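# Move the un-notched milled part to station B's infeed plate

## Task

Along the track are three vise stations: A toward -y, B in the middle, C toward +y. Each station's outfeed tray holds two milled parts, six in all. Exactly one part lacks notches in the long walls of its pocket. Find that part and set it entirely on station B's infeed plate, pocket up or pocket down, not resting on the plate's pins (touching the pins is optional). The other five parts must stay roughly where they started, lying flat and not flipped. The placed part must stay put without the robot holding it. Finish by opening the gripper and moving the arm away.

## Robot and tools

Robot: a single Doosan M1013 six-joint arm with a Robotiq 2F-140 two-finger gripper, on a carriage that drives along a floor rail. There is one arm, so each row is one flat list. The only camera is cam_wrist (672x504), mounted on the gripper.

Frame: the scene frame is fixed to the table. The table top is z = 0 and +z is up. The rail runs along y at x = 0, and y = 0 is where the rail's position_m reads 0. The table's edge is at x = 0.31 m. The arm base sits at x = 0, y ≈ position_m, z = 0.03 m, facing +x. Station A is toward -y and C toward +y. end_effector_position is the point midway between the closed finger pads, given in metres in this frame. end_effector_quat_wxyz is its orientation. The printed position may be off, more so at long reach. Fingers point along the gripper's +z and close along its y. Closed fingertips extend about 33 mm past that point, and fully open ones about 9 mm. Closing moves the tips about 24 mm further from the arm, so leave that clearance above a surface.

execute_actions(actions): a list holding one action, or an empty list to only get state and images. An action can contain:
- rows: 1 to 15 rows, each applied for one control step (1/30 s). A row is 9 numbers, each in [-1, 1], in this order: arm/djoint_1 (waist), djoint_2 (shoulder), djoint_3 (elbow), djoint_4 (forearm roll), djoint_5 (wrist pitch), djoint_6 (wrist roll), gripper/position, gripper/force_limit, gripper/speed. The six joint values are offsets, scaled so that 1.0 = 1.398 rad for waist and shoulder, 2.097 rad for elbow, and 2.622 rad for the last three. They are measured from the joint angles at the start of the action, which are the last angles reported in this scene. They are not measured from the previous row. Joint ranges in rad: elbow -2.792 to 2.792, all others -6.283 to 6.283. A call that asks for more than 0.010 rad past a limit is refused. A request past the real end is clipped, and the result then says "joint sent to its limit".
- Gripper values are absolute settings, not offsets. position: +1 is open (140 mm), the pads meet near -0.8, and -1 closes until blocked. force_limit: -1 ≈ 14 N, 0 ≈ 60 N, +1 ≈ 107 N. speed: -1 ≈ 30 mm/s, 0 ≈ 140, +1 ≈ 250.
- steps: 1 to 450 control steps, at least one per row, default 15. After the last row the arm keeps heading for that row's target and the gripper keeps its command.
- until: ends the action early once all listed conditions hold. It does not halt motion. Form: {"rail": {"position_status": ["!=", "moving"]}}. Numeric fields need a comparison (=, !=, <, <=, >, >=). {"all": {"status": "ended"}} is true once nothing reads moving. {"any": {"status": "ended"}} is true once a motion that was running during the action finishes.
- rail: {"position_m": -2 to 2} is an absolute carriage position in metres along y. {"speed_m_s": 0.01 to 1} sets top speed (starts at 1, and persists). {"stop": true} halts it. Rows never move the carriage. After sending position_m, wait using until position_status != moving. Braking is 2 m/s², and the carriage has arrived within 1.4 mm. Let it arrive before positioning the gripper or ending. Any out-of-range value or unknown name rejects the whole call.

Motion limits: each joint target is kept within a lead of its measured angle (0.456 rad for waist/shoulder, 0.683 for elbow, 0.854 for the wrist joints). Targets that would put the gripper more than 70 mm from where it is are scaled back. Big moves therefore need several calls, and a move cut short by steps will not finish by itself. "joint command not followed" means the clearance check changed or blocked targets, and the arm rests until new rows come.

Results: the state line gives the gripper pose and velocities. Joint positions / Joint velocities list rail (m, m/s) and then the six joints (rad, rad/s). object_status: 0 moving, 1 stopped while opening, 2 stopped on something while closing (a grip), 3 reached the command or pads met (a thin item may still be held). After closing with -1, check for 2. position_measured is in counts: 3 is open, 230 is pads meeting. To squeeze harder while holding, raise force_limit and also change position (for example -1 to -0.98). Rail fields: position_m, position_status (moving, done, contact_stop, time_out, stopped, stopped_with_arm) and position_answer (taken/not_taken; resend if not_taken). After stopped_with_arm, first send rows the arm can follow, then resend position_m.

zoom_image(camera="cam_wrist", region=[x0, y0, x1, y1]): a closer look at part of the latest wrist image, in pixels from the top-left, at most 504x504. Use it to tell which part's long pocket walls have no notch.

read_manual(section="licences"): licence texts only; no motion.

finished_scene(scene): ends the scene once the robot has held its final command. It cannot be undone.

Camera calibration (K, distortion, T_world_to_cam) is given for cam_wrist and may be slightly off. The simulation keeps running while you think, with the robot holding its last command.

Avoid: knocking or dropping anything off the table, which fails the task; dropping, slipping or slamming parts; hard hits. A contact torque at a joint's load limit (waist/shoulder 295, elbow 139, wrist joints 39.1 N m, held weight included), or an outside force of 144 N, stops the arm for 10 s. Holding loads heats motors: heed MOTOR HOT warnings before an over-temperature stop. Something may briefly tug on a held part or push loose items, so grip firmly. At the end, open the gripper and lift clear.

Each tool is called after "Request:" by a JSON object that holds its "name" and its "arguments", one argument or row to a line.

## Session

Request:
{"name": "execute_actions", "arguments": {
  "actions": []
}}

Scene clock: 0.00 s.
end_effector_position=(+0.6969, -1.3750, +0.3609) position_measured=3 object_status=3 end_effector_quat_wxyz=(+0.719, +0.688, -0.058, -0.083) end_effector_velocity=(+0.000, +0.000, +0.000) end_effector_angular_velocity=(+0.000, +0.000, +0.000)
Joint positions: [-0.424 -0.722  0.879  1.122 -1.853  1.123  2.047]
Joint velocities: [0. 0. 0. 0. 0. 0. 0.]
rail: position_m=-0.424 position_m_goal=-0.424 speed_m_s=1.00 position_status=done position_answer=taken refusals=0
camera_calibration (this result's frames):
cam_wrist: T_world_to_cam=[[-0.155393, 0.0406972, 0.987014, -0.188502], [-0.840482, 0.519569, -0.153746, 1.36205], [-0.519079, -0.853459, -0.0465321, -0.625841], [0, 0, 0, 1]] pos_world=[0.790629, -1.23414, 0.366344]

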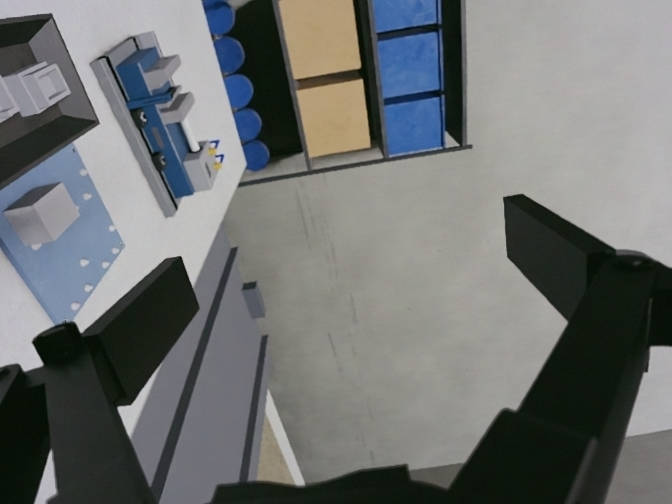

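Request:
{"name": "zoom_image", "arguments": {
  "camera": "cam_wrist",
  "region": [0, 0, 140, 200]
}}

Region (0, 0, 140, 200) of cam_wrist's 672x504 image, scaled by 2.520, with more detail than that image has; it fills the left 353 columns of this view, and the rest is white.

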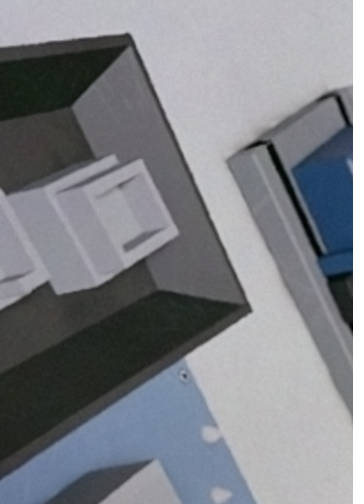

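Request:
{"name": "execute_actions", "arguments": {
  "actions": [
    {"rail": {"position_m": -1.7745, "speed_m_s": 0.4}, "rows": [[0.0015, -0.001, 0.0007, 0.0021, 0, 0.0012, 1, 0, 0], [0.0052, -0.0035, 0.0022, 0.0071, 0.0001, 0.004, 1, 0, 0], [0.0114, -0.0077, 0.0049, 0.0155, 0.0003, 0.0088, 1, 0, 0], [0.0196, -0.0132, 0.0084, 0.0269, 0.0005, 0.0153, 1, 0, 0], [0.03, -0.0202, 0.0129, 0.041, 0.0008, 0.0233, 1, 0, 0], [0.0424, -0.0285, 0.0182, 0.0579, 0.0012, 0.0329, 1, 0, 0], [0.0568, -0.0383, 0.0244, 0.0777, 0.0016, 0.0442, 1, 0, 0], [0.0723, -0.0487, 0.0311, 0.0989, 0.002, 0.0562, 1, 0, 0], [0.0904, -0.0609, 0.0389, 0.1237, 0.0025, 0.0703, 1, 0, 0], [0.5165, -0.3478, 0.2222, 0.7067, 0.01444, 0.4016, 1, 0, 0]], "steps": 50}
  ]
}}

Scene clock: 64.10 s.
end_effector_position=(+0.7761, -1.1514, +0.1960) position_measured=3 object_status=3 end_effector_quat_wxyz=(+0.091, +0.761, -0.639, +0.074) end_effector_velocity=(-0.087, +0.174, -0.017) end_effector_angular_velocity=(+0.960, -0.172, -0.526)
Joint positions: [-1.047 -0.079  0.441  1.541 -0.257  1.157  2.993]
Joint velocities: [-0.4    0.327 -0.202  0.193  1.054  0.016  0.44 ]
rail: position_m=-1.047 position_m_goal=-1.774 speed_m_s=0.40 position_status=moving position_answer=taken refusals=0
camera_calibration (this result's frames):
cam_wrist: T_world_to_cam=[[-0.99925, 0.0101416, -0.037384, 0.797979], [0.00552789, 0.992575, 0.121512, 1.12122], [0.0383388, 0.121214, -0.991886, 0.473363], [0, 0, 0, 1]] pos_world=[0.773034, -1.17836, 0.363113]

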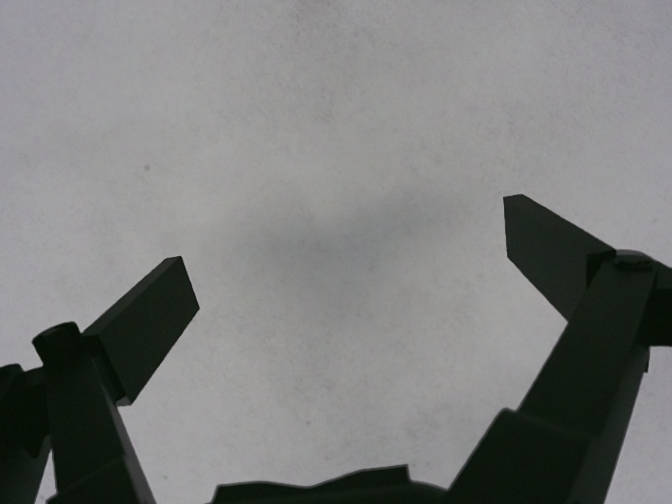

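Request:
{"name": "execute_actions", "arguments": {
  "actions": []
}}

Scene clock: 68.53 s.
end_effector_position=(+0.7675, -1.8269, +0.1955) position_measured=3 object_status=3 end_effector_quat_wxyz=(+0.056, +0.748, -0.660, +0.048) end_effector_velocity=(-0.000, -0.000, +0.000) end_effector_angular_velocity=(-0.000, -0.000, -0.000)
Joint positions: [-1.775 -0.049  0.423  1.559 -0.161  1.158  3.033]
Joint velocities: [ 0. -0. -0.  0.  0.  0. -0.]
rail: position_m=-1.775 position_m_goal=-1.774 speed_m_s=0.40 position_status=done position_answer=taken refusals=0
camera_calibration (this result's frames):
cam_wrist: T_world_to_cam=[[-0.996963, 0.0622702, -0.0467717, 0.891489], [0.0512196, 0.976673, 0.208536, 1.71065], [0.0586662, 0.205507, -0.976896, 0.690591], [0, 0, 0, 1]] pos_world=[0.760648, -1.86818, 0.3596]

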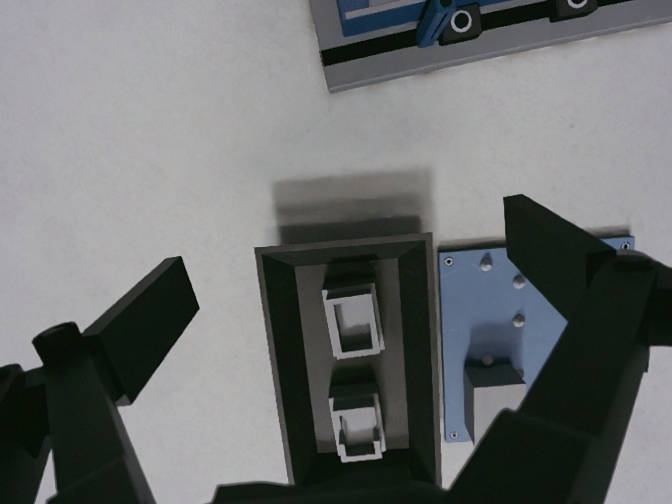

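Request:
{"name": "zoom_image", "arguments": {
  "camera": "cam_wrist",
  "region": [240, 220, 460, 490]
}}

Region (240, 220, 460, 490) of cam_wrist's 672x504 image, scaled by 1.867, with more detail than that image has; it fills the left 411 columns of this view, and the rest is white.

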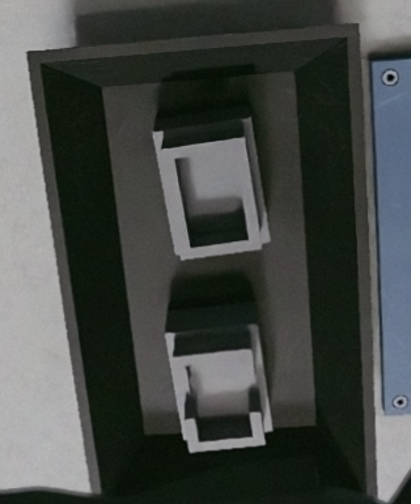

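Request:
{"name": "zoom_image", "arguments": {
  "camera": "cam_wrist",
  "region": [290, 255, 420, 375]
}}

Region (290, 255, 420, 375) of cam_wrist's 672x504 image, scaled by 3.877, with more detail than that image has; it fills the top 465 rows of this view, and the rest is white.

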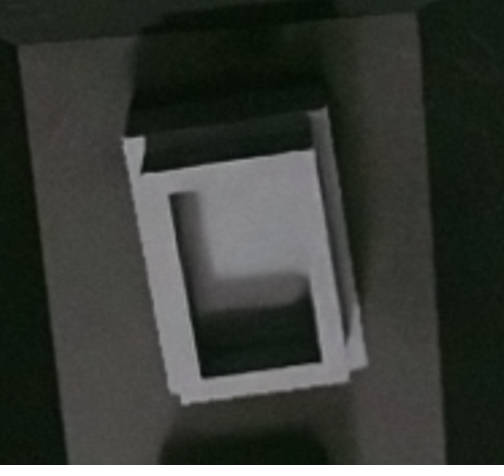

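Request:
{"name": "execute_actions", "arguments": {
  "actions": [
    {"rows": [[0.0001, 0.0001, 0.0001, 0.0002, -0.0002, 0, 0, 0, 0.3], [0.0007, 0.0011, 0.0008, 0.0012, -0.0012, 0, 0, 0, 0.3], [0.002, 0.0032, 0.0024, 0.0036, -0.0036, 0.0001, 0, 0, 0.3], [0.0043, 0.0067, 0.005, 0.0075, -0.0075, 0.0002, 0, 0, 0.3], [0.0074, 0.0116, 0.0087, 0.0129, -0.013, 0.0003, 0, 0, 0.3], [0.0111, 0.0175, 0.0131, 0.0195, -0.0197, 0.0004, 0, 0, 0.3], [0.0153, 0.0242, 0.0181, 0.0269, -0.0271, 0.0006, 0, 0, 0.3], [0.0197, 0.031, 0.0233, 0.0345, -0.0348, 0.0008, 0, 0, 0.3], [0.0239, 0.0377, 0.0282, 0.0419, -0.0423, 0.001, 0, 0, 0.3], [0.0277, 0.0436, 0.0327, 0.0485, -0.0489, 0.0011, 0, 0, 0.3], [0.0308, 0.0485, 0.0363, 0.0539, -0.0544, 0.0012, 0, 0, 0.3], [0.033, 0.052, 0.039, 0.0578, -0.0583, 0.0013, 0, 0, 0.3], [0.0344, 0.0541, 0.0406, 0.0602, -0.0607, 0.0014, 0, 0, 0.3], [0.035, 0.055, 0.0413, 0.0612, -0.0617, 0.0014, 0, 0, 0.3], [0.03505, 0.05519, 0.04137, 0.0614, -0.06191, 0.0014, 0, 0, 0.3]], "steps": 20}
  ]
}}

Scene clock: 125.93 s.
end_effector_position=(+0.7665, -1.7404, +0.0901) position_measured=129 object_status=0 end_effector_quat_wxyz=(+0.000, +0.743, -0.669, +0.000) end_effector_velocity=(-0.001, +0.000, -0.001) end_effector_angular_velocity=(+0.001, +0.001, -0.000)
Joint positions: [-1.775 -0.     0.5    1.645 -0.     0.996  3.036]
Joint velocities: [ 0.     0.     0.     0.001  0.001 -0.001  0.   ]
rail: position_m=-1.775 position_m_goal=-1.774 speed_m_s=0.40 position_status=done position_answer=taken refusals=0
camera_calibration (this result's frames):
cam_wrist: T_world_to_cam=[[-0.995417, 0.0877018, -0.0381284, 0.922547], [0.068915, 0.934275, 0.34983, 1.54809], [0.0663031, 0.345599, -0.936037, 0.804161], [0, 0, 0, 1]] pos_world=[0.758314, -1.80517, 0.246331]

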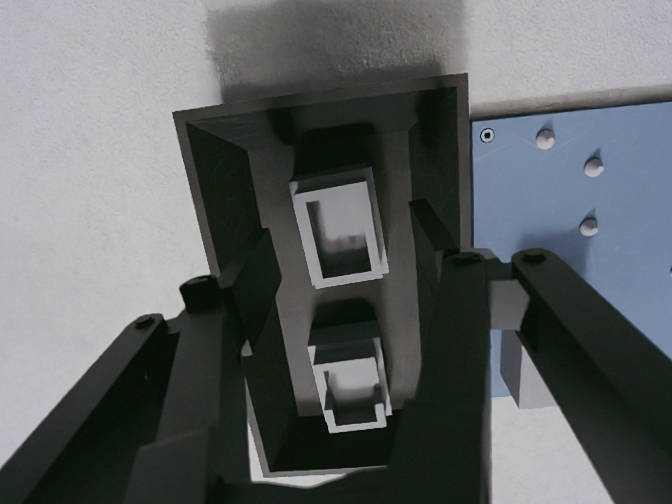

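Request:
{"name": "zoom_image", "arguments": {
  "camera": "cam_wrist",
  "region": [220, 140, 460, 330]
}}

Region (220, 140, 460, 330) of cam_wrist's 672x504 image, scaled by 2.100, with more detail than that image has; it fills the top 399 rows of this view, and the rest is white.

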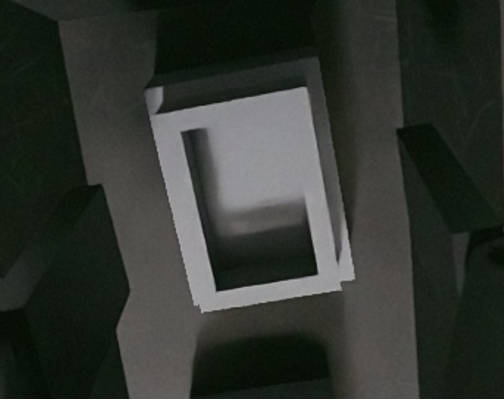

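Request:
{"name": "execute_actions", "arguments": {
  "actions": [
    {"rows": [[0, 0.0004, 0.0001, 0, -0.0003, 0, 0, 0.5, 0], [0, 0.0028, 0.0009, 0, -0.0022, 0, 0, 0.5, 0], [0, 0.0076, 0.0024, 0, -0.006, 0, 0, 0.5, 0], [0, 0.0137, 0.0044, 0, -0.0109, 0, 0, 0.5, 0], [0, 0.0199, 0.0064, 0, -0.0157, 0, 0, 0.5, 0], [0, 0.0246, 0.0079, 0, -0.0195, 0, 0, 0.5, 0], [0, 0.027, 0.0087, 0, -0.0214, 0, 0, 0.5, 0], [0, 0.02745, 0.00885, 0, -0.02171, 0, 0, 0.5, 0]], "steps": 12}
  ]
}}

Scene clock: 141.43 s.
end_effector_position=(+0.7692, -1.7403, +0.0522) position_measured=129 object_status=3 end_effector_quat_wxyz=(+0.000, +0.743, -0.669, +0.000) end_effector_velocity=(+0.001, +0.000, -0.000) end_effector_angular_velocity=(+0.000, -0.003, +0.000)
Joint positions: [-1.775  0.     0.539  1.664 -0.     0.939  3.036]
Joint velocities: [ 0.    -0.    -0.     0.    -0.    -0.003  0.   ]
rail: position_m=-1.775 position_m_goal=-1.774 speed_m_s=0.40 position_status=done position_answer=taken refusals=0
camera_calibration (this result's frames):
cam_wrist: T_world_to_cam=[[-0.995419, 0.0876804, -0.0381133, 0.923676], [0.068896, 0.934255, 0.349888, 1.5611], [0.0662858, 0.345659, -0.936016, 0.768562], [0, 0, 0, 1]] pos_world=[0.760947, -1.80511, 0.208382]

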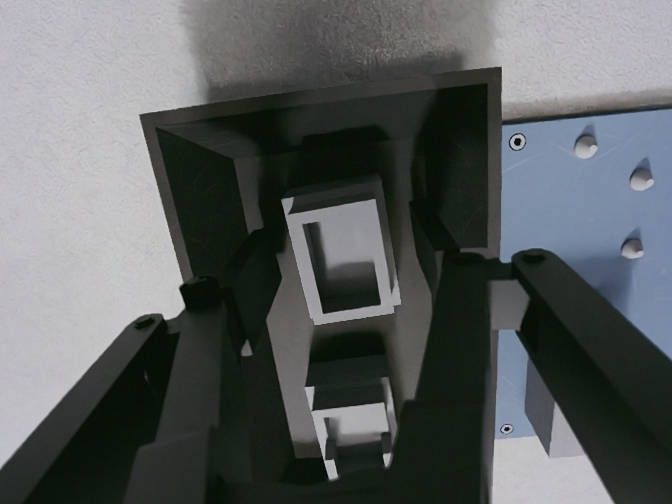

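The part sits centred between the fingers. Closing now.

Request:
{"name": "execute_actions", "arguments": {
  "actions": [
    {"rows": [[0, 0, 0, 0, 0, 0, -1, 0.5, -0.5]], "steps": 1}
  ]
}}

Scene clock: 143.60 s.
end_effector_position=(+0.7691, -1.7404, +0.0521) position_measured=129 object_status=0 end_effector_quat_wxyz=(+0.000, +0.743, -0.669, +0.000) end_effector_velocity=(+0.000, -0.000, +0.000) end_effector_angular_velocity=(-0.000, -0.000, -0.000)
Joint positions: [-1.775 -0.     0.539  1.664 -0.     0.939  3.036]
Joint velocities: [ 0. -0. -0. -0. -0. -0. -0.]
rail: position_m=-1.775 position_m_goal=-1.774 speed_m_s=0.40 position_status=done position_answer=taken refusals=0
camera_calibration (this result's frames):
cam_wrist: T_world_to_cam=[[-0.995418, 0.0876955, -0.0381018, 0.923666], [0.0689182, 0.934274, 0.349833, 1.56121], [0.0662763, 0.345604, -0.936037, 0.768432], [0, 0, 0, 1]] pos_world=[0.76091, -1.80517, 0.208313]

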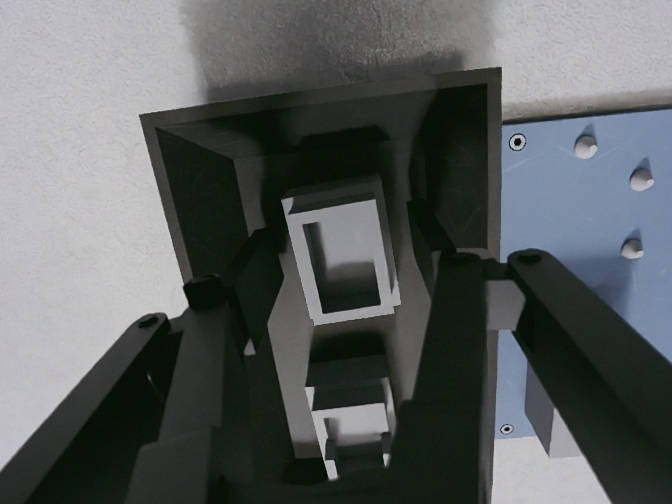

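Request:
{"name": "execute_actions", "arguments": {
  "actions": []
}}

Scene clock: 176.63 s.
end_effector_position=(+0.7692, -1.7403, +0.0522) position_measured=170 object_status=2 end_effector_quat_wxyz=(+0.000, +0.743, -0.669, +0.000) end_effector_velocity=(-0.000, +0.000, -0.000) end_effector_angular_velocity=(-0.000, +0.000, +0.000)
Joint positions: [-1.775  0.     0.539  1.664 -0.     0.939  3.036]
Joint velocities: [ 0.  0.  0. -0.  0.  0.  0.]
rail: position_m=-1.775 position_m_goal=-1.774 speed_m_s=0.40 position_status=done position_answer=taken refusals=0
camera_calibration (this result's frames):
cam_wrist: T_world_to_cam=[[-0.995419, 0.0876806, -0.038113, 0.923678], [0.0688964, 0.934255, 0.349887, 1.5611], [0.0662856, 0.345659, -0.936016, 0.768565], [0, 0, 0, 1]] pos_world=[0.760948, -1.80511, 0.208385]

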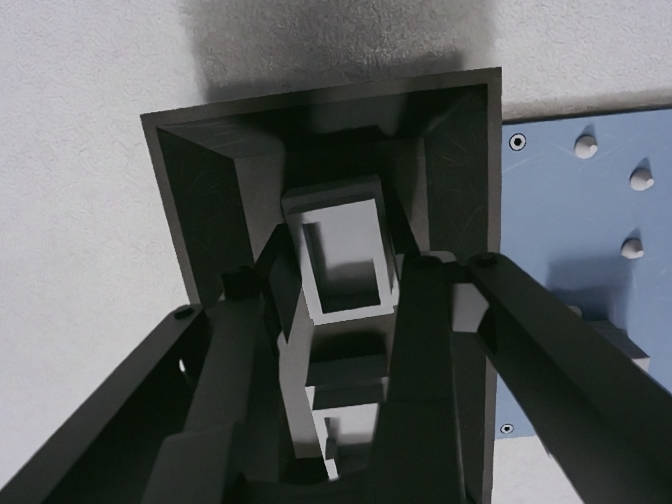

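Gripped (status 2). Lifting straight up, then back toward the plate's reach.

Request:
{"name": "execute_actions", "arguments": {
  "actions": [
    {"rows": [[0, -0.0005, -0.0003, 0, 0.0005, 0, -1, 0.5, -0.5], [0, -0.0022, -0.0012, 0, 0.0021, 0, -1, 0.5, -0.5], [0, -0.0054, -0.003, 0, 0.0053, 0, -1, 0.5, -0.5], [0, -0.0103, -0.0057, 0, 0.01, 0, -1, 0.5, -0.5], [0, -0.0163, -0.009, 0, 0.0158, 0, -1, 0.5, -0.5], [0, -0.0233, -0.0128, 0, 0.0227, 0, -1, 0.5, -0.5], [0, -0.0309, -0.017, 0, 0.0301, 0, -1, 0.5, -0.5], [0, -0.0385, -0.0212, 0, 0.0375, 0, -1, 0.5, -0.5], [0, -0.0461, -0.0254, 0, 0.0449, 0, -1, 0.5, -0.5], [0, -0.0543, -0.0299, 0, 0.0528, 0, -1, 0.5, -0.5], [0, -0.0669, -0.0214, 0, 0.0528, 0.002, -1, 0.5, -0.5], [0, -0.0845, -0.0095, 0, 0.0527, 0.0048, -1, 0.5, -0.5], [0, -0.1097, 0.0074, 0, 0.0526, 0.0088, -1, 0.5, -0.5], [0, -0.1424, 0.0294, 0, 0.0524, 0.014, -1, 0.5, -0.5], [0, -0.30607, 0.13934, 0, 0.05175, 0.04, -1, 0.5, -0.5]], "steps": 25}
  ]
}}

Scene clock: 185.57 s.
end_effector_position=(+0.5805, -1.7402, +0.1984) position_measured=170 object_status=2 end_effector_quat_wxyz=(-0.000, +0.711, -0.704, +0.000) end_effector_velocity=(-0.381, +0.000, +0.048) end_effector_angular_velocity=(+0.000, +0.006, -0.179)
Joint positions: [-1.775  0.     0.143  1.923  0.     1.075  3.132]
Joint velocities: [ 0.     0.001 -0.611  0.623  0.    -0.005  0.18 ]
rail: position_m=-1.775 position_m_goal=-1.774 speed_m_s=0.40 position_status=done position_answer=taken refusals=0
camera_calibration (this result's frames):
cam_wrist: T_world_to_cam=[[-0.982547, 0.181882, -0.0389819, 0.898038], [0.157049, 0.923438, 0.35014, 1.45284], [0.0996817, 0.337907, -0.935886, 0.884996], [0, 0, 0, 1]] pos_world=[0.565981, -1.80399, 0.354565]

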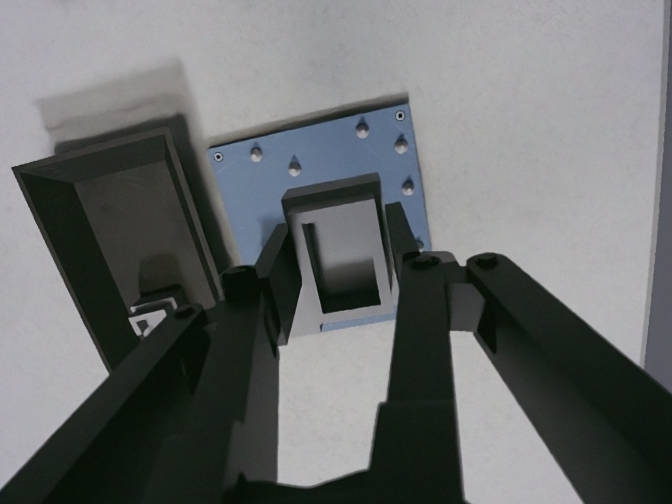

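Request:
{"name": "execute_actions", "arguments": {
  "actions": [
    {"rail": {"position_m": 0.19, "speed_m_s": 0.6}, "steps": 1}
  ]
}}

Scene clock: 189.87 s.
end_effector_position=(+0.5601, -1.7401, +0.2002) position_measured=170 object_status=2 end_effector_quat_wxyz=(+0.000, +0.707, -0.707, +0.000) end_effector_velocity=(+0.000, +0.024, +0.000) end_effector_angular_velocity=(-0.002, +0.000, -0.003)
Joint positions: [-1.775 -0.     0.111  1.956 -0.     1.075  3.141]
Joint velocities: [ 0.027 -0.004 -0.    -0.    -0.003  0.    -0.   ]
rail: position_m=-1.775 position_m_goal=0.190 speed_m_s=0.60 position_status=moving position_answer=taken refusals=0
camera_calibration (this result's frames):
cam_wrist: T_world_to_cam=[[-0.980766, 0.191422, -0.0381623, 0.893546], [0.166322, 0.921917, 0.349864, 1.44743], [0.102154, 0.336788, -0.936023, 0.885384], [0, 0, 0, 1]] pos_world=[0.545174, -1.80364, 0.356436]

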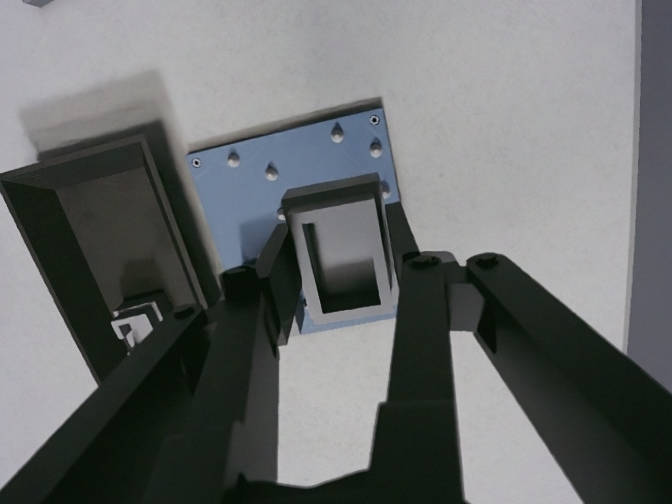

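Request:
{"name": "execute_actions", "arguments": {
  "actions": []
}}

Scene clock: 208.50 s.
end_effector_position=(+0.5602, +0.2249, +0.2002) position_measured=170 object_status=2 end_effector_quat_wxyz=(+0.000, +0.707, -0.707, +0.000) end_effector_velocity=(-0.000, -0.000, -0.000) end_effector_angular_velocity=(-0.000, +0.000, +0.000)
Joint positions: [ 0.19   0.     0.111  1.956 -0.     1.075  3.141]
Joint velocities: [ 0. -0. -0.  0. -0.  0.  0.]
rail: position_m=0.190 position_m_goal=0.190 speed_m_s=0.60 position_status=done position_answer=taken refusals=0
camera_calibration (this result's frames):
cam_wrist: T_world_to_cam=[[-0.98077, 0.191398, -0.038171, 0.517426], [0.166295, 0.921913, 0.349889, -0.364083], [0.102159, 0.336813, -0.936013, 0.223614], [0, 0, 0, 1]] pos_world=[0.545177, 0.161302, 0.356445]

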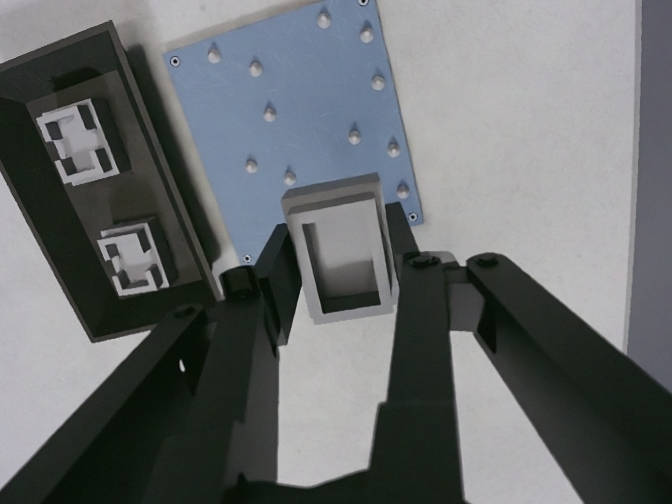

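Request:
{"name": "zoom_image", "arguments": {
  "camera": "cam_wrist",
  "region": [150, 0, 450, 280]
}}

Region (150, 0, 450, 280) of cam_wrist's 672x504 image, scaled by 1.680, with more detail than that image has; it fills the top 470 rows of this view, and the rest is white.

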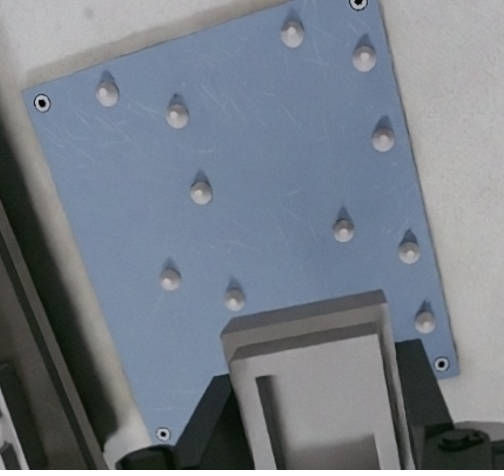

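Request:
{"name": "zoom_image", "arguments": {
  "camera": "cam_wrist",
  "region": [520, 0, 672, 420]
}}

Request:
{"name": "zoom_image", "arguments": {
  "camera": "cam_wrist",
  "region": [260, 110, 440, 290]
}}

Region (520, 0, 672, 420) of cam_wrist's 672x504 image, scaled by 1.200, with more detail than that image has; it fills the left 182 columns of this view, and the rest is white.

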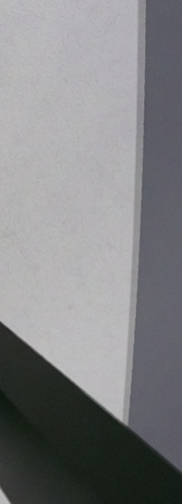

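Region (260, 110, 440, 290) of cam_wrist's 672x504 image, scaled by 2.800, with more detail than that image has.

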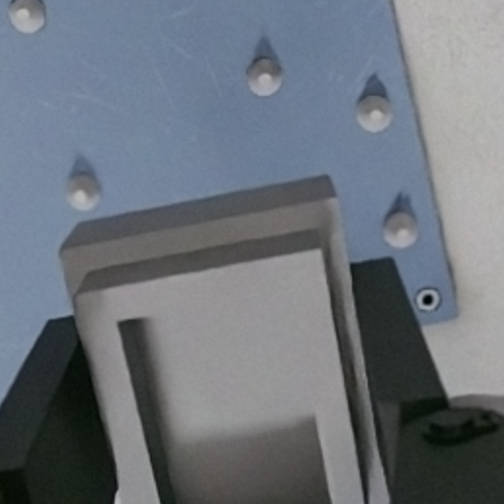

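Request:
{"name": "execute_actions", "arguments": {
  "actions": [
    {"rail": {"position_m": 0.202, "speed_m_s": 0.1}, "rows": [[0,0.000475,0.000294,0,-0.000488,-0.000136,-1,0.5,-0.5],[0,0.003311,0.002053,0,-0.003407,-0.000948,-1,0.5,-0.5],[0,0.009655,0.005987,0,-0.009937,-0.002764,-1,0.5,-0.5],[0,0.019575,0.012139,0,-0.020146,-0.005604,-1,0.5,-0.5],[0,0.032329,0.020049,0,-0.033272,-0.009255,-1,0.5,-0.5],[0,0.046635,0.028920,0,-0.047995,-0.013350,-1,0.5,-0.5],[0,0.060941,0.037791,0,-0.062718,-0.017445,-1,0.5,-0.5],[0,0.073695,0.045701,0,-0.075844,-0.021096,-1,0.5,-0.5],[0,0.083615,0.051853,0,-0.086053,-0.023936,-1,0.5,-0.5],[0,0.089959,0.055787,0,-0.092583,-0.025752,-1,0.5,-0.5],[0,0.09327,0.05784,0,-0.09599,-0.0267,-1,0.5,-0.5]], "steps": 11}
  ]
}}

Scene clock: 328.87 s.
end_effector_position=(+0.5604, +0.2366, +0.0943) position_measured=170 object_status=2 end_effector_quat_wxyz=(+0.000, +0.727, -0.686, -0.000) end_effector_velocity=(-0.042, +0.000, -0.400) end_effector_angular_velocity=(+0.000, +0.015, +0.221)
Joint positions: [ 0.202 -0.     0.218  2.055 -0.     0.869  3.084]
Joint velocities: [ 0.    -0.     0.42   0.386  0.    -0.791 -0.221]
rail: position_m=0.202 position_m_goal=0.202 speed_m_s=0.10 position_status=done position_answer=taken refusals=0
camera_calibration (this result's frames):
cam_wrist: T_world_to_cam=[[-0.990131, 0.135046, -0.0374527, 0.529849], [0.113603, 0.92992, 0.349776, -0.31021], [0.0820639, 0.34207, -0.936084, 0.130509], [0, 0, 0, 1]] pos_world=[0.549151, 0.172273, 0.250516]

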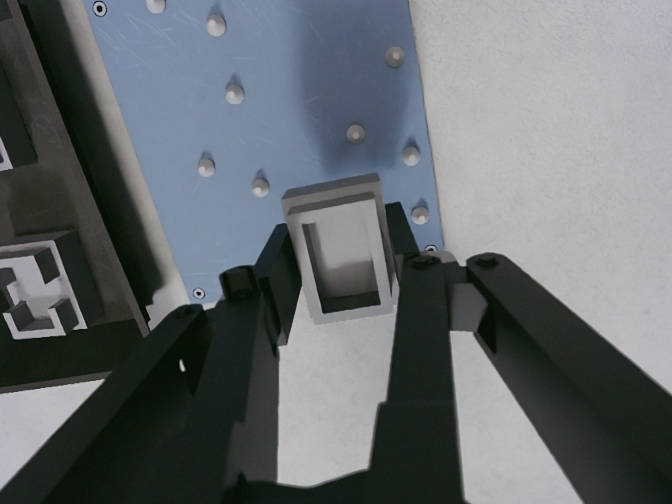

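Request:
{"name": "execute_actions", "arguments": {
  "actions": []
}}

Scene clock: 332.80 s.
end_effector_position=(+0.5579, +0.2367, +0.0720) position_measured=170 object_status=2 end_effector_quat_wxyz=(+0.000, +0.732, -0.682, +0.000) end_effector_velocity=(+0.000, -0.000, -0.000) end_effector_angular_velocity=(-0.000, +0.000, +0.000)
Joint positions: [ 0.202  0.     0.241  2.077 -0.     0.823  3.071]
Joint velocities: [ 0. -0.  0.  0. -0. -0. -0.]
rail: position_m=0.202 position_m_goal=0.202 speed_m_s=0.10 position_status=done position_answer=taken refusals=0
camera_calibration (this result's frames):
cam_wrist: T_world_to_cam=[[-0.991759, 0.122319, -0.0380967, 0.530584], [0.10142, 0.931284, 0.349892, -0.295746], [0.0782773, 0.343145, -0.936015, 0.111689], [0, 0, 0, 1]] pos_world=[0.547464, 0.172197, 0.228235]

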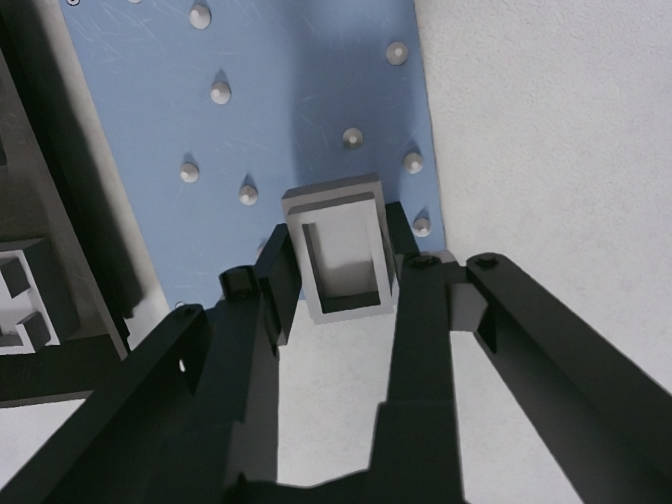

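Request:
{"name": "zoom_image", "arguments": {
  "camera": "cam_wrist",
  "region": [220, 110, 460, 310]
}}

Region (220, 110, 460, 310) of cam_wrist's 672x504 image, scaled by 2.100, with more detail than that image has.

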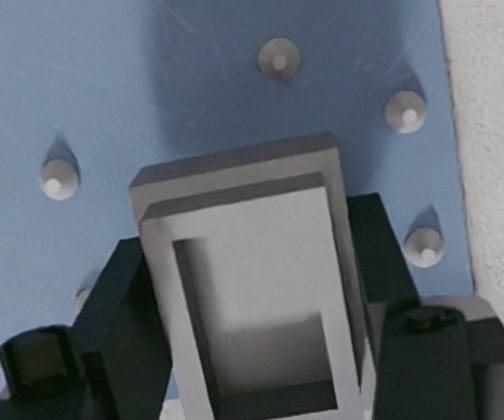

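Request:
{"name": "execute_actions", "arguments": {
  "actions": [
    {"rows": [[0,0.001268,0.000198,0,-0.000835,-0.0001,-1,0.5,-0.5],[0,0.006931,0.001084,0,-0.004562,-0.0006,-1,0.5,-0.5],[0,0.014933,0.002334,0,-0.009829,-0.0014,-1,0.5,-0.5],[0,0.020596,0.003220,0,-0.013556,-0.0019,-1,0.5,-0.5],[0,0.021864,0.003418,0,-0.014391,-0.002,-1,0.5,-0.5]], "steps": 5}
  ]
}}

Request:
{"name": "execute_actions", "arguments": {
  "actions": []
}}

Scene clock: 377.37 s.
end_effector_position=(+0.5605, +0.2367, +0.0588) position_measured=170 object_status=2 end_effector_quat_wxyz=(-0.000, +0.733, -0.681, +0.000) end_effector_velocity=(+0.021, +0.000, -0.149) end_effector_angular_velocity=(-0.000, +0.016, +0.037)
Joint positions: [ 0.202  0.     0.261  2.082 -0.     0.798  3.068]
Joint velocities: [ 0.    -0.     0.228  0.055  0.    -0.266 -0.037]
rail: position_m=0.202 position_m_goal=0.202 speed_m_s=0.10 position_status=done position_answer=taken refusals=0
camera_calibration (this result's frames):
cam_wrist: T_world_to_cam=[[-0.992176, 0.118806, -0.0383725, 0.533709], [0.0980207, 0.931622, 0.34996, -0.28958], [0.0773261, 0.343461, -0.935978, 0.0995334], [0, 0, 0, 1]] pos_world=[0.550222, 0.172185, 0.214982]

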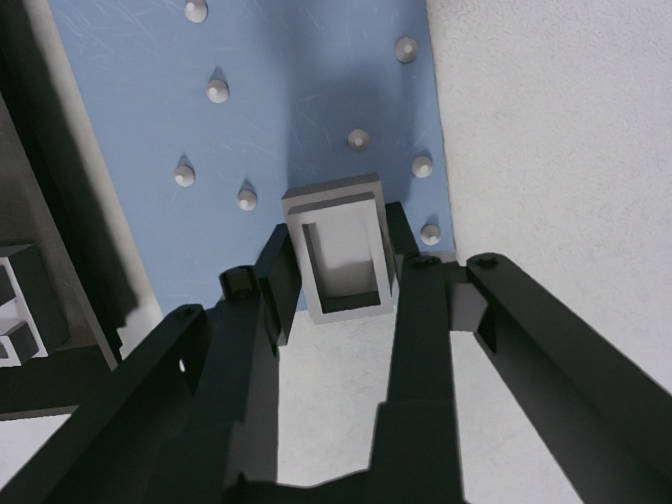

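Scene clock: 377.37 s.
end_effector_position=(+0.5605, +0.2367, +0.0588) position_measured=170 object_status=2 end_effector_quat_wxyz=(-0.000, +0.733, -0.681, +0.000) end_effector_velocity=(+0.021, +0.000, -0.149) end_effector_angular_velocity=(-0.000, +0.016, +0.037)
Joint positions: [ 0.202  0.     0.261  2.082 -0.     0.798  3.068]
Joint velocities: [ 0.    -0.     0.228  0.055  0.    -0.266 -0.037]
rail: position_m=0.202 position_m_goal=0.202 speed_m_s=0.10 position_status=done position_answer=taken refusals=0
camera_calibration (this result's frames):
cam_wrist: T_world_to_cam=[[-0.992176, 0.118806, -0.0383725, 0.533709], [0.0980207, 0.931622, 0.34996, -0.28958], [0.0773261, 0.343461, -0.935978, 0.0995334], [0, 0, 0, 1]] pos_world=[0.550222, 0.172185, 0.214982]

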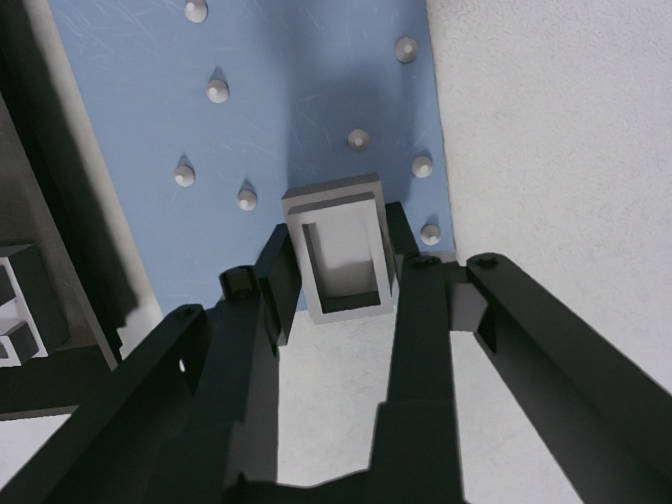

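Request:
{"name": "execute_actions", "arguments": {
  "actions": []
}}

Scene clock: 378.90 s.
end_effector_position=(+0.5616, +0.2367, +0.0520) position_measured=170 object_status=2 end_effector_quat_wxyz=(+0.000, +0.733, -0.680, -0.000) end_effector_velocity=(-0.000, -0.000, -0.000) end_effector_angular_velocity=(-0.000, +0.000, +0.000)
Joint positions: [ 0.202  0.     0.272  2.084 -0.     0.786  3.066]
Joint velocities: [ 0.  0.  0.  0. -0.  0. -0.]
rail: position_m=0.202 position_m_goal=0.202 speed_m_s=0.10 position_status=done position_answer=taken refusals=0
camera_calibration (this result's frames):
cam_wrist: T_world_to_cam=[[-0.992387, 0.117127, -0.0380805, 0.535066], [0.0965473, 0.931787, 0.349932, -0.286537], [0.0764695, 0.343591, -0.936001, 0.0935768], [0, 0, 0, 1]] pos_world=[0.551501, 0.172168, 0.208232]

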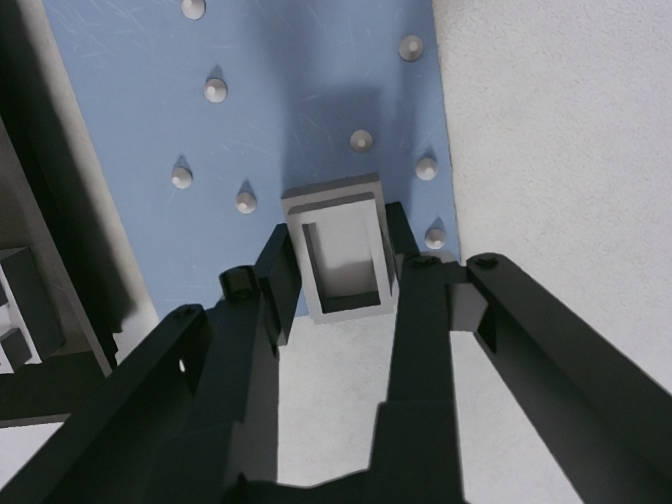

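Request:
{"name": "zoom_image", "arguments": {
  "camera": "cam_wrist",
  "region": [220, 120, 470, 330]
}}

Region (220, 120, 470, 330) of cam_wrist's 672x504 image, scaled by 2.016, with more detail than that image has; it fills the top 423 rows of this view, and the rest is white.

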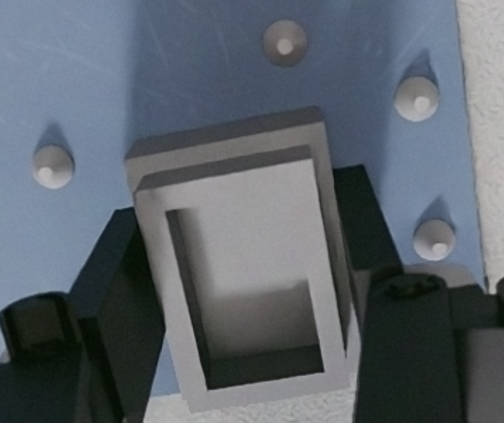

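Request:
{"name": "execute_actions", "arguments": {
  "actions": [
    {"rows": [[0,0.001698,0.001411,0,-0.002033,0,-1,0.5,-0.5]], "steps": 1}
  ]
}}

Scene clock: 395.03 s.
end_effector_position=(+0.5616, +0.2367, +0.0518) position_measured=170 object_status=2 end_effector_quat_wxyz=(+0.000, +0.733, -0.680, +0.000) end_effector_velocity=(-0.001, +0.000, -0.021) end_effector_angular_velocity=(+0.000, -0.013, +0.000)
Joint positions: [ 0.202  0.     0.272  2.085 -0.     0.785  3.066]
Joint velocities: [ 0.    -0.     0.02   0.025  0.    -0.058 -0.   ]
rail: position_m=0.202 position_m_goal=0.202 speed_m_s=0.10 position_status=done position_answer=taken refusals=0
camera_calibration (this result's frames):
cam_wrist: T_world_to_cam=[[-0.992385, 0.117115, -0.0381721, 0.535035], [0.0965062, 0.931802, 0.349902, -0.286403], [0.0765475, 0.343553, -0.936008, 0.0933385], [0, 0, 0, 1]] pos_world=[0.551456, 0.172144, 0.208002]

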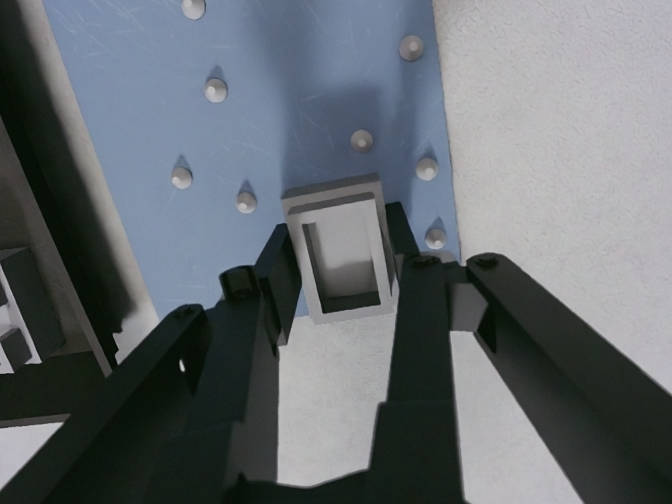

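Request:
{"name": "execute_actions", "arguments": {
  "actions": []
}}

Scene clock: 396.07 s.
end_effector_position=(+0.5609, +0.2367, +0.0495) position_measured=170 object_status=2 end_effector_quat_wxyz=(+0.000, +0.733, -0.680, +0.000) end_effector_velocity=(+0.000, +0.000, +0.000) end_effector_angular_velocity=(+0.000, -0.000, -0.000)
Joint positions: [ 0.202  0.     0.274  2.087 -0.     0.78   3.066]
Joint velocities: [ 0.  0. -0. -0.  0. -0.  0.]
rail: position_m=0.202 position_m_goal=0.202 speed_m_s=0.10 position_status=done position_answer=taken refusals=0
camera_calibration (this result's frames):
cam_wrist: T_world_to_cam=[[-0.992388, 0.117113, -0.0380821, 0.534289], [0.096536, 0.931803, 0.349891, -0.285561], [0.0764616, 0.343552, -0.936016, 0.0913159], [0, 0, 0, 1]] pos_world=[0.550807, 0.172143, 0.205735]

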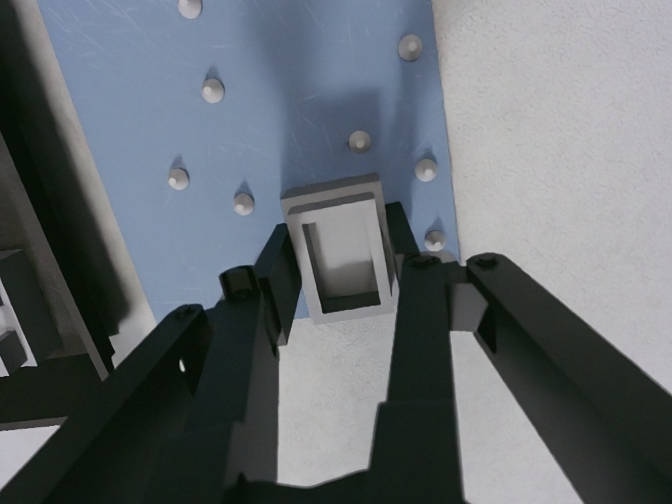

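Request:
{"name": "execute_actions", "arguments": {
  "actions": [
    {"rows": [[0,0.001694,0.000569,0,-0.001357,0,-1,0.5,-0.5]], "steps": 1}
  ]
}}

Scene clock: 398.90 s.
end_effector_position=(+0.5610, +0.2367, +0.0493) position_measured=170 object_status=2 end_effector_quat_wxyz=(+0.000, +0.733, -0.680, +0.000) end_effector_velocity=(+0.003, +0.000, -0.015) end_effector_angular_velocity=(+0.000, -0.009, -0.000)
Joint positions: [ 0.202  0.     0.274  2.088 -0.     0.78   3.066]
Joint velocities: [ 0.     0.     0.021  0.01   0.001 -0.039 -0.   ]
rail: position_m=0.202 position_m_goal=0.202 speed_m_s=0.10 position_status=done position_answer=taken refusals=0
camera_calibration (this result's frames):
cam_wrist: T_world_to_cam=[[-0.992384, 0.117131, -0.03813, 0.534293], [0.0965325, 0.931785, 0.34994, -0.28553], [0.0765176, 0.343594, -0.935996, 0.0911002], [0, 0, 0, 1]] pos_world=[0.550816, 0.172169, 0.20556]

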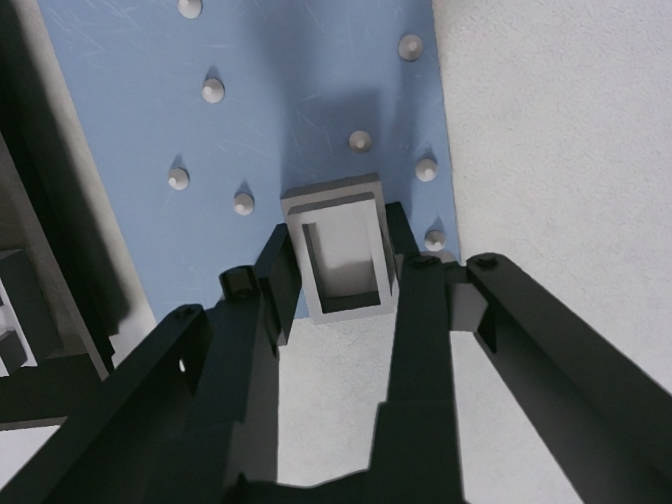

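Request:
{"name": "execute_actions", "arguments": {
  "actions": []
}}

Scene clock: 400.53 s.
end_effector_position=(+0.5609, +0.2367, +0.0477) position_measured=170 object_status=2 end_effector_quat_wxyz=(+0.000, +0.733, -0.680, +0.000) end_effector_velocity=(-0.000, -0.000, -0.000) end_effector_angular_velocity=(-0.000, +0.000, +0.000)
Joint positions: [ 0.202  0.     0.276  2.089 -0.     0.777  3.066]
Joint velocities: [ 0. -0.  0.  0. -0. -0. -0.]
rail: position_m=0.202 position_m_goal=0.202 speed_m_s=0.10 position_status=done position_answer=taken refusals=0
camera_calibration (this result's frames):
cam_wrist: T_world_to_cam=[[-0.99239, 0.117096, -0.0380787, 0.534217], [0.0965203, 0.931799, 0.349905, -0.284945], [0.076454, 0.343567, -0.936011, 0.0896283], [0, 0, 0, 1]] pos_world=[0.550802, 0.172164, 0.203939]

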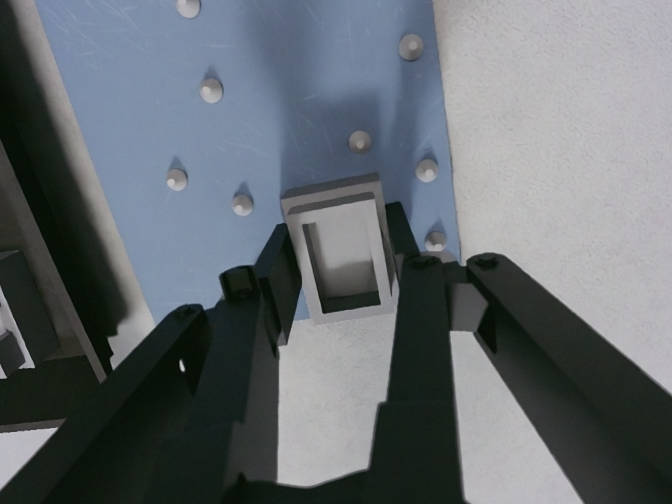

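Request:
{"name": "zoom_image", "arguments": {
  "camera": "cam_wrist",
  "region": [270, 150, 410, 250]
}}

Region (270, 150, 410, 250) of cam_wrist's 672x504 image, scaled by 3.600, with more detail than that image has; it fills the top 360 rows of this view, and the rest is white.

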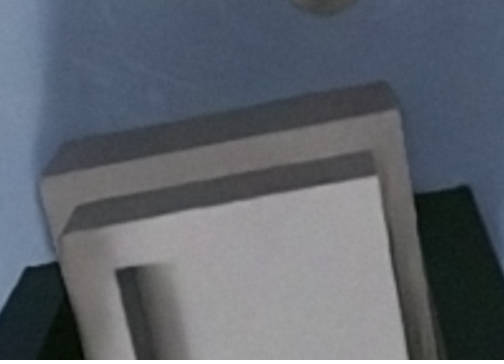

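Request:
{"name": "execute_actions", "arguments": {
  "actions": [
    {"rows": [[0,0.001412,0.000474,0,-0.001131,0,-1,0.5,-0.5]], "steps": 1}
  ]
}}

Scene clock: 412.33 s.
end_effector_position=(+0.5609, +0.2367, +0.0476) position_measured=170 object_status=2 end_effector_quat_wxyz=(+0.000, +0.733, -0.680, +0.000) end_effector_velocity=(+0.001, +0.000, -0.012) end_effector_angular_velocity=(+0.000, -0.001, +0.000)
Joint positions: [ 0.202  0.     0.277  2.089 -0.     0.776  3.066]
Joint velocities: [ 0.     0.     0.016  0.007 -0.    -0.024 -0.   ]
rail: position_m=0.202 position_m_goal=0.202 speed_m_s=0.10 position_status=done position_answer=taken refusals=0
camera_calibration (this result's frames):
cam_wrist: T_world_to_cam=[[-0.992388, 0.117113, -0.0380803, 0.534213], [0.0965366, 0.931803, 0.349892, -0.284883], [0.07646, 0.343552, -0.936016, 0.0895021], [0, 0, 0, 1]] pos_world=[0.550805, 0.172143, 0.203797]

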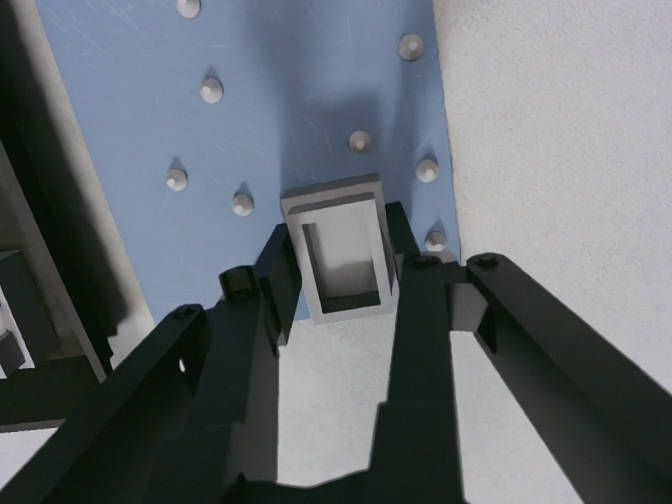

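Request:
{"name": "execute_actions", "arguments": {
  "actions": []
}}

Scene clock: 422.50 s.
end_effector_position=(+0.5610, +0.2367, +0.0476) position_measured=170 object_status=2 end_effector_quat_wxyz=(-0.000, +0.733, -0.680, +0.000) end_effector_velocity=(-0.000, +0.000, +0.000) end_effector_angular_velocity=(-0.000, +0.000, +0.000)
Joint positions: [ 0.202  0.     0.276  2.089 -0.     0.776  3.066]
Joint velocities: [ 0.  0. -0.  0. -0.  0. -0.]
FORCE FAULT: contact force on the arm reached its limit, and the arm stopped for 10 seconds. The contact can be on any part of the arm, not only on its tool. The arm ran no command of this call. The arm holds still and accepts commands again. Move the arm away from the contact; if what it grips holds it there, let go first. Pushing or pulling that hard again can fault the arm again.
rail: position_m=0.202 position_m_goal=0.202 speed_m_s=0.10 position_status=done position_answer=taken refusals=0
camera_calibration (this result's frames):
cam_wrist: T_world_to_cam=[[-0.992364, 0.117113, -0.0387008, 0.534274], [0.0963179, 0.931803, 0.349952, -0.284795], [0.0770454, 0.343553, -0.935968, 0.08924], [0, 0, 0, 1]] pos_world=[0.55075, 0.172143, 0.203867]

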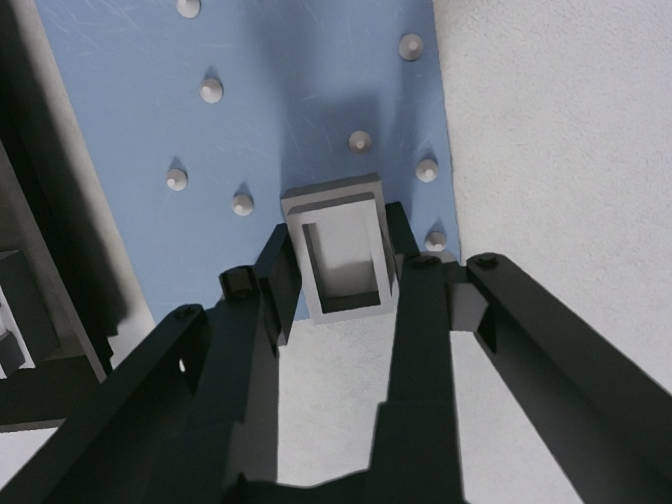

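Request:
{"name": "execute_actions", "arguments": {
  "actions": [
    {"rows": [[0,0,0,0,0,0,-0.13,0.5,-0.5]], "steps": 1}
  ]
}}

Scene clock: 425.97 s.
end_effector_position=(+0.5610, +0.2367, +0.0476) position_measured=170 object_status=0 end_effector_quat_wxyz=(-0.000, +0.733, -0.680, +0.000) end_effector_velocity=(-0.000, +0.000, -0.000) end_effector_angular_velocity=(-0.000, +0.000, -0.000)
Joint positions: [ 0.202  0.     0.276  2.089 -0.     0.776  3.066]
Joint velocities: [ 0.  0.  0. -0.  0. -0.  0.]
rail: position_m=0.202 position_m_goal=0.202 speed_m_s=0.10 position_status=done position_answer=taken refusals=0
camera_calibration (this result's frames):
cam_wrist: T_world_to_cam=[[-0.992364, 0.117112, -0.0387056, 0.534275], [0.096316, 0.931803, 0.349953, -0.284794], [0.0770498, 0.343552, -0.935967, 0.0892401], [0, 0, 0, 1]] pos_world=[0.550749, 0.172143, 0.20387]

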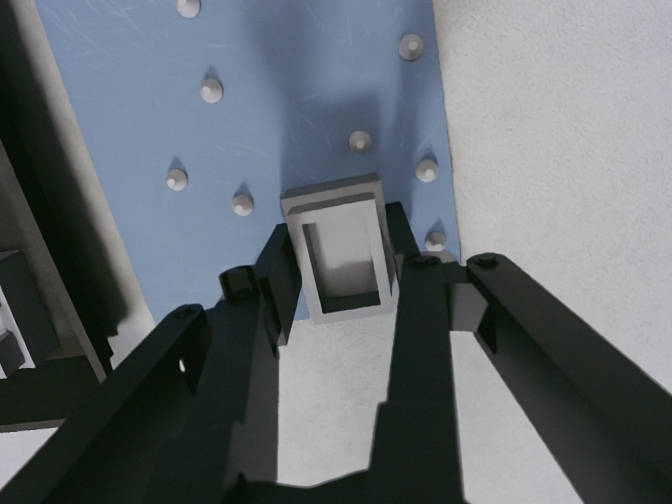

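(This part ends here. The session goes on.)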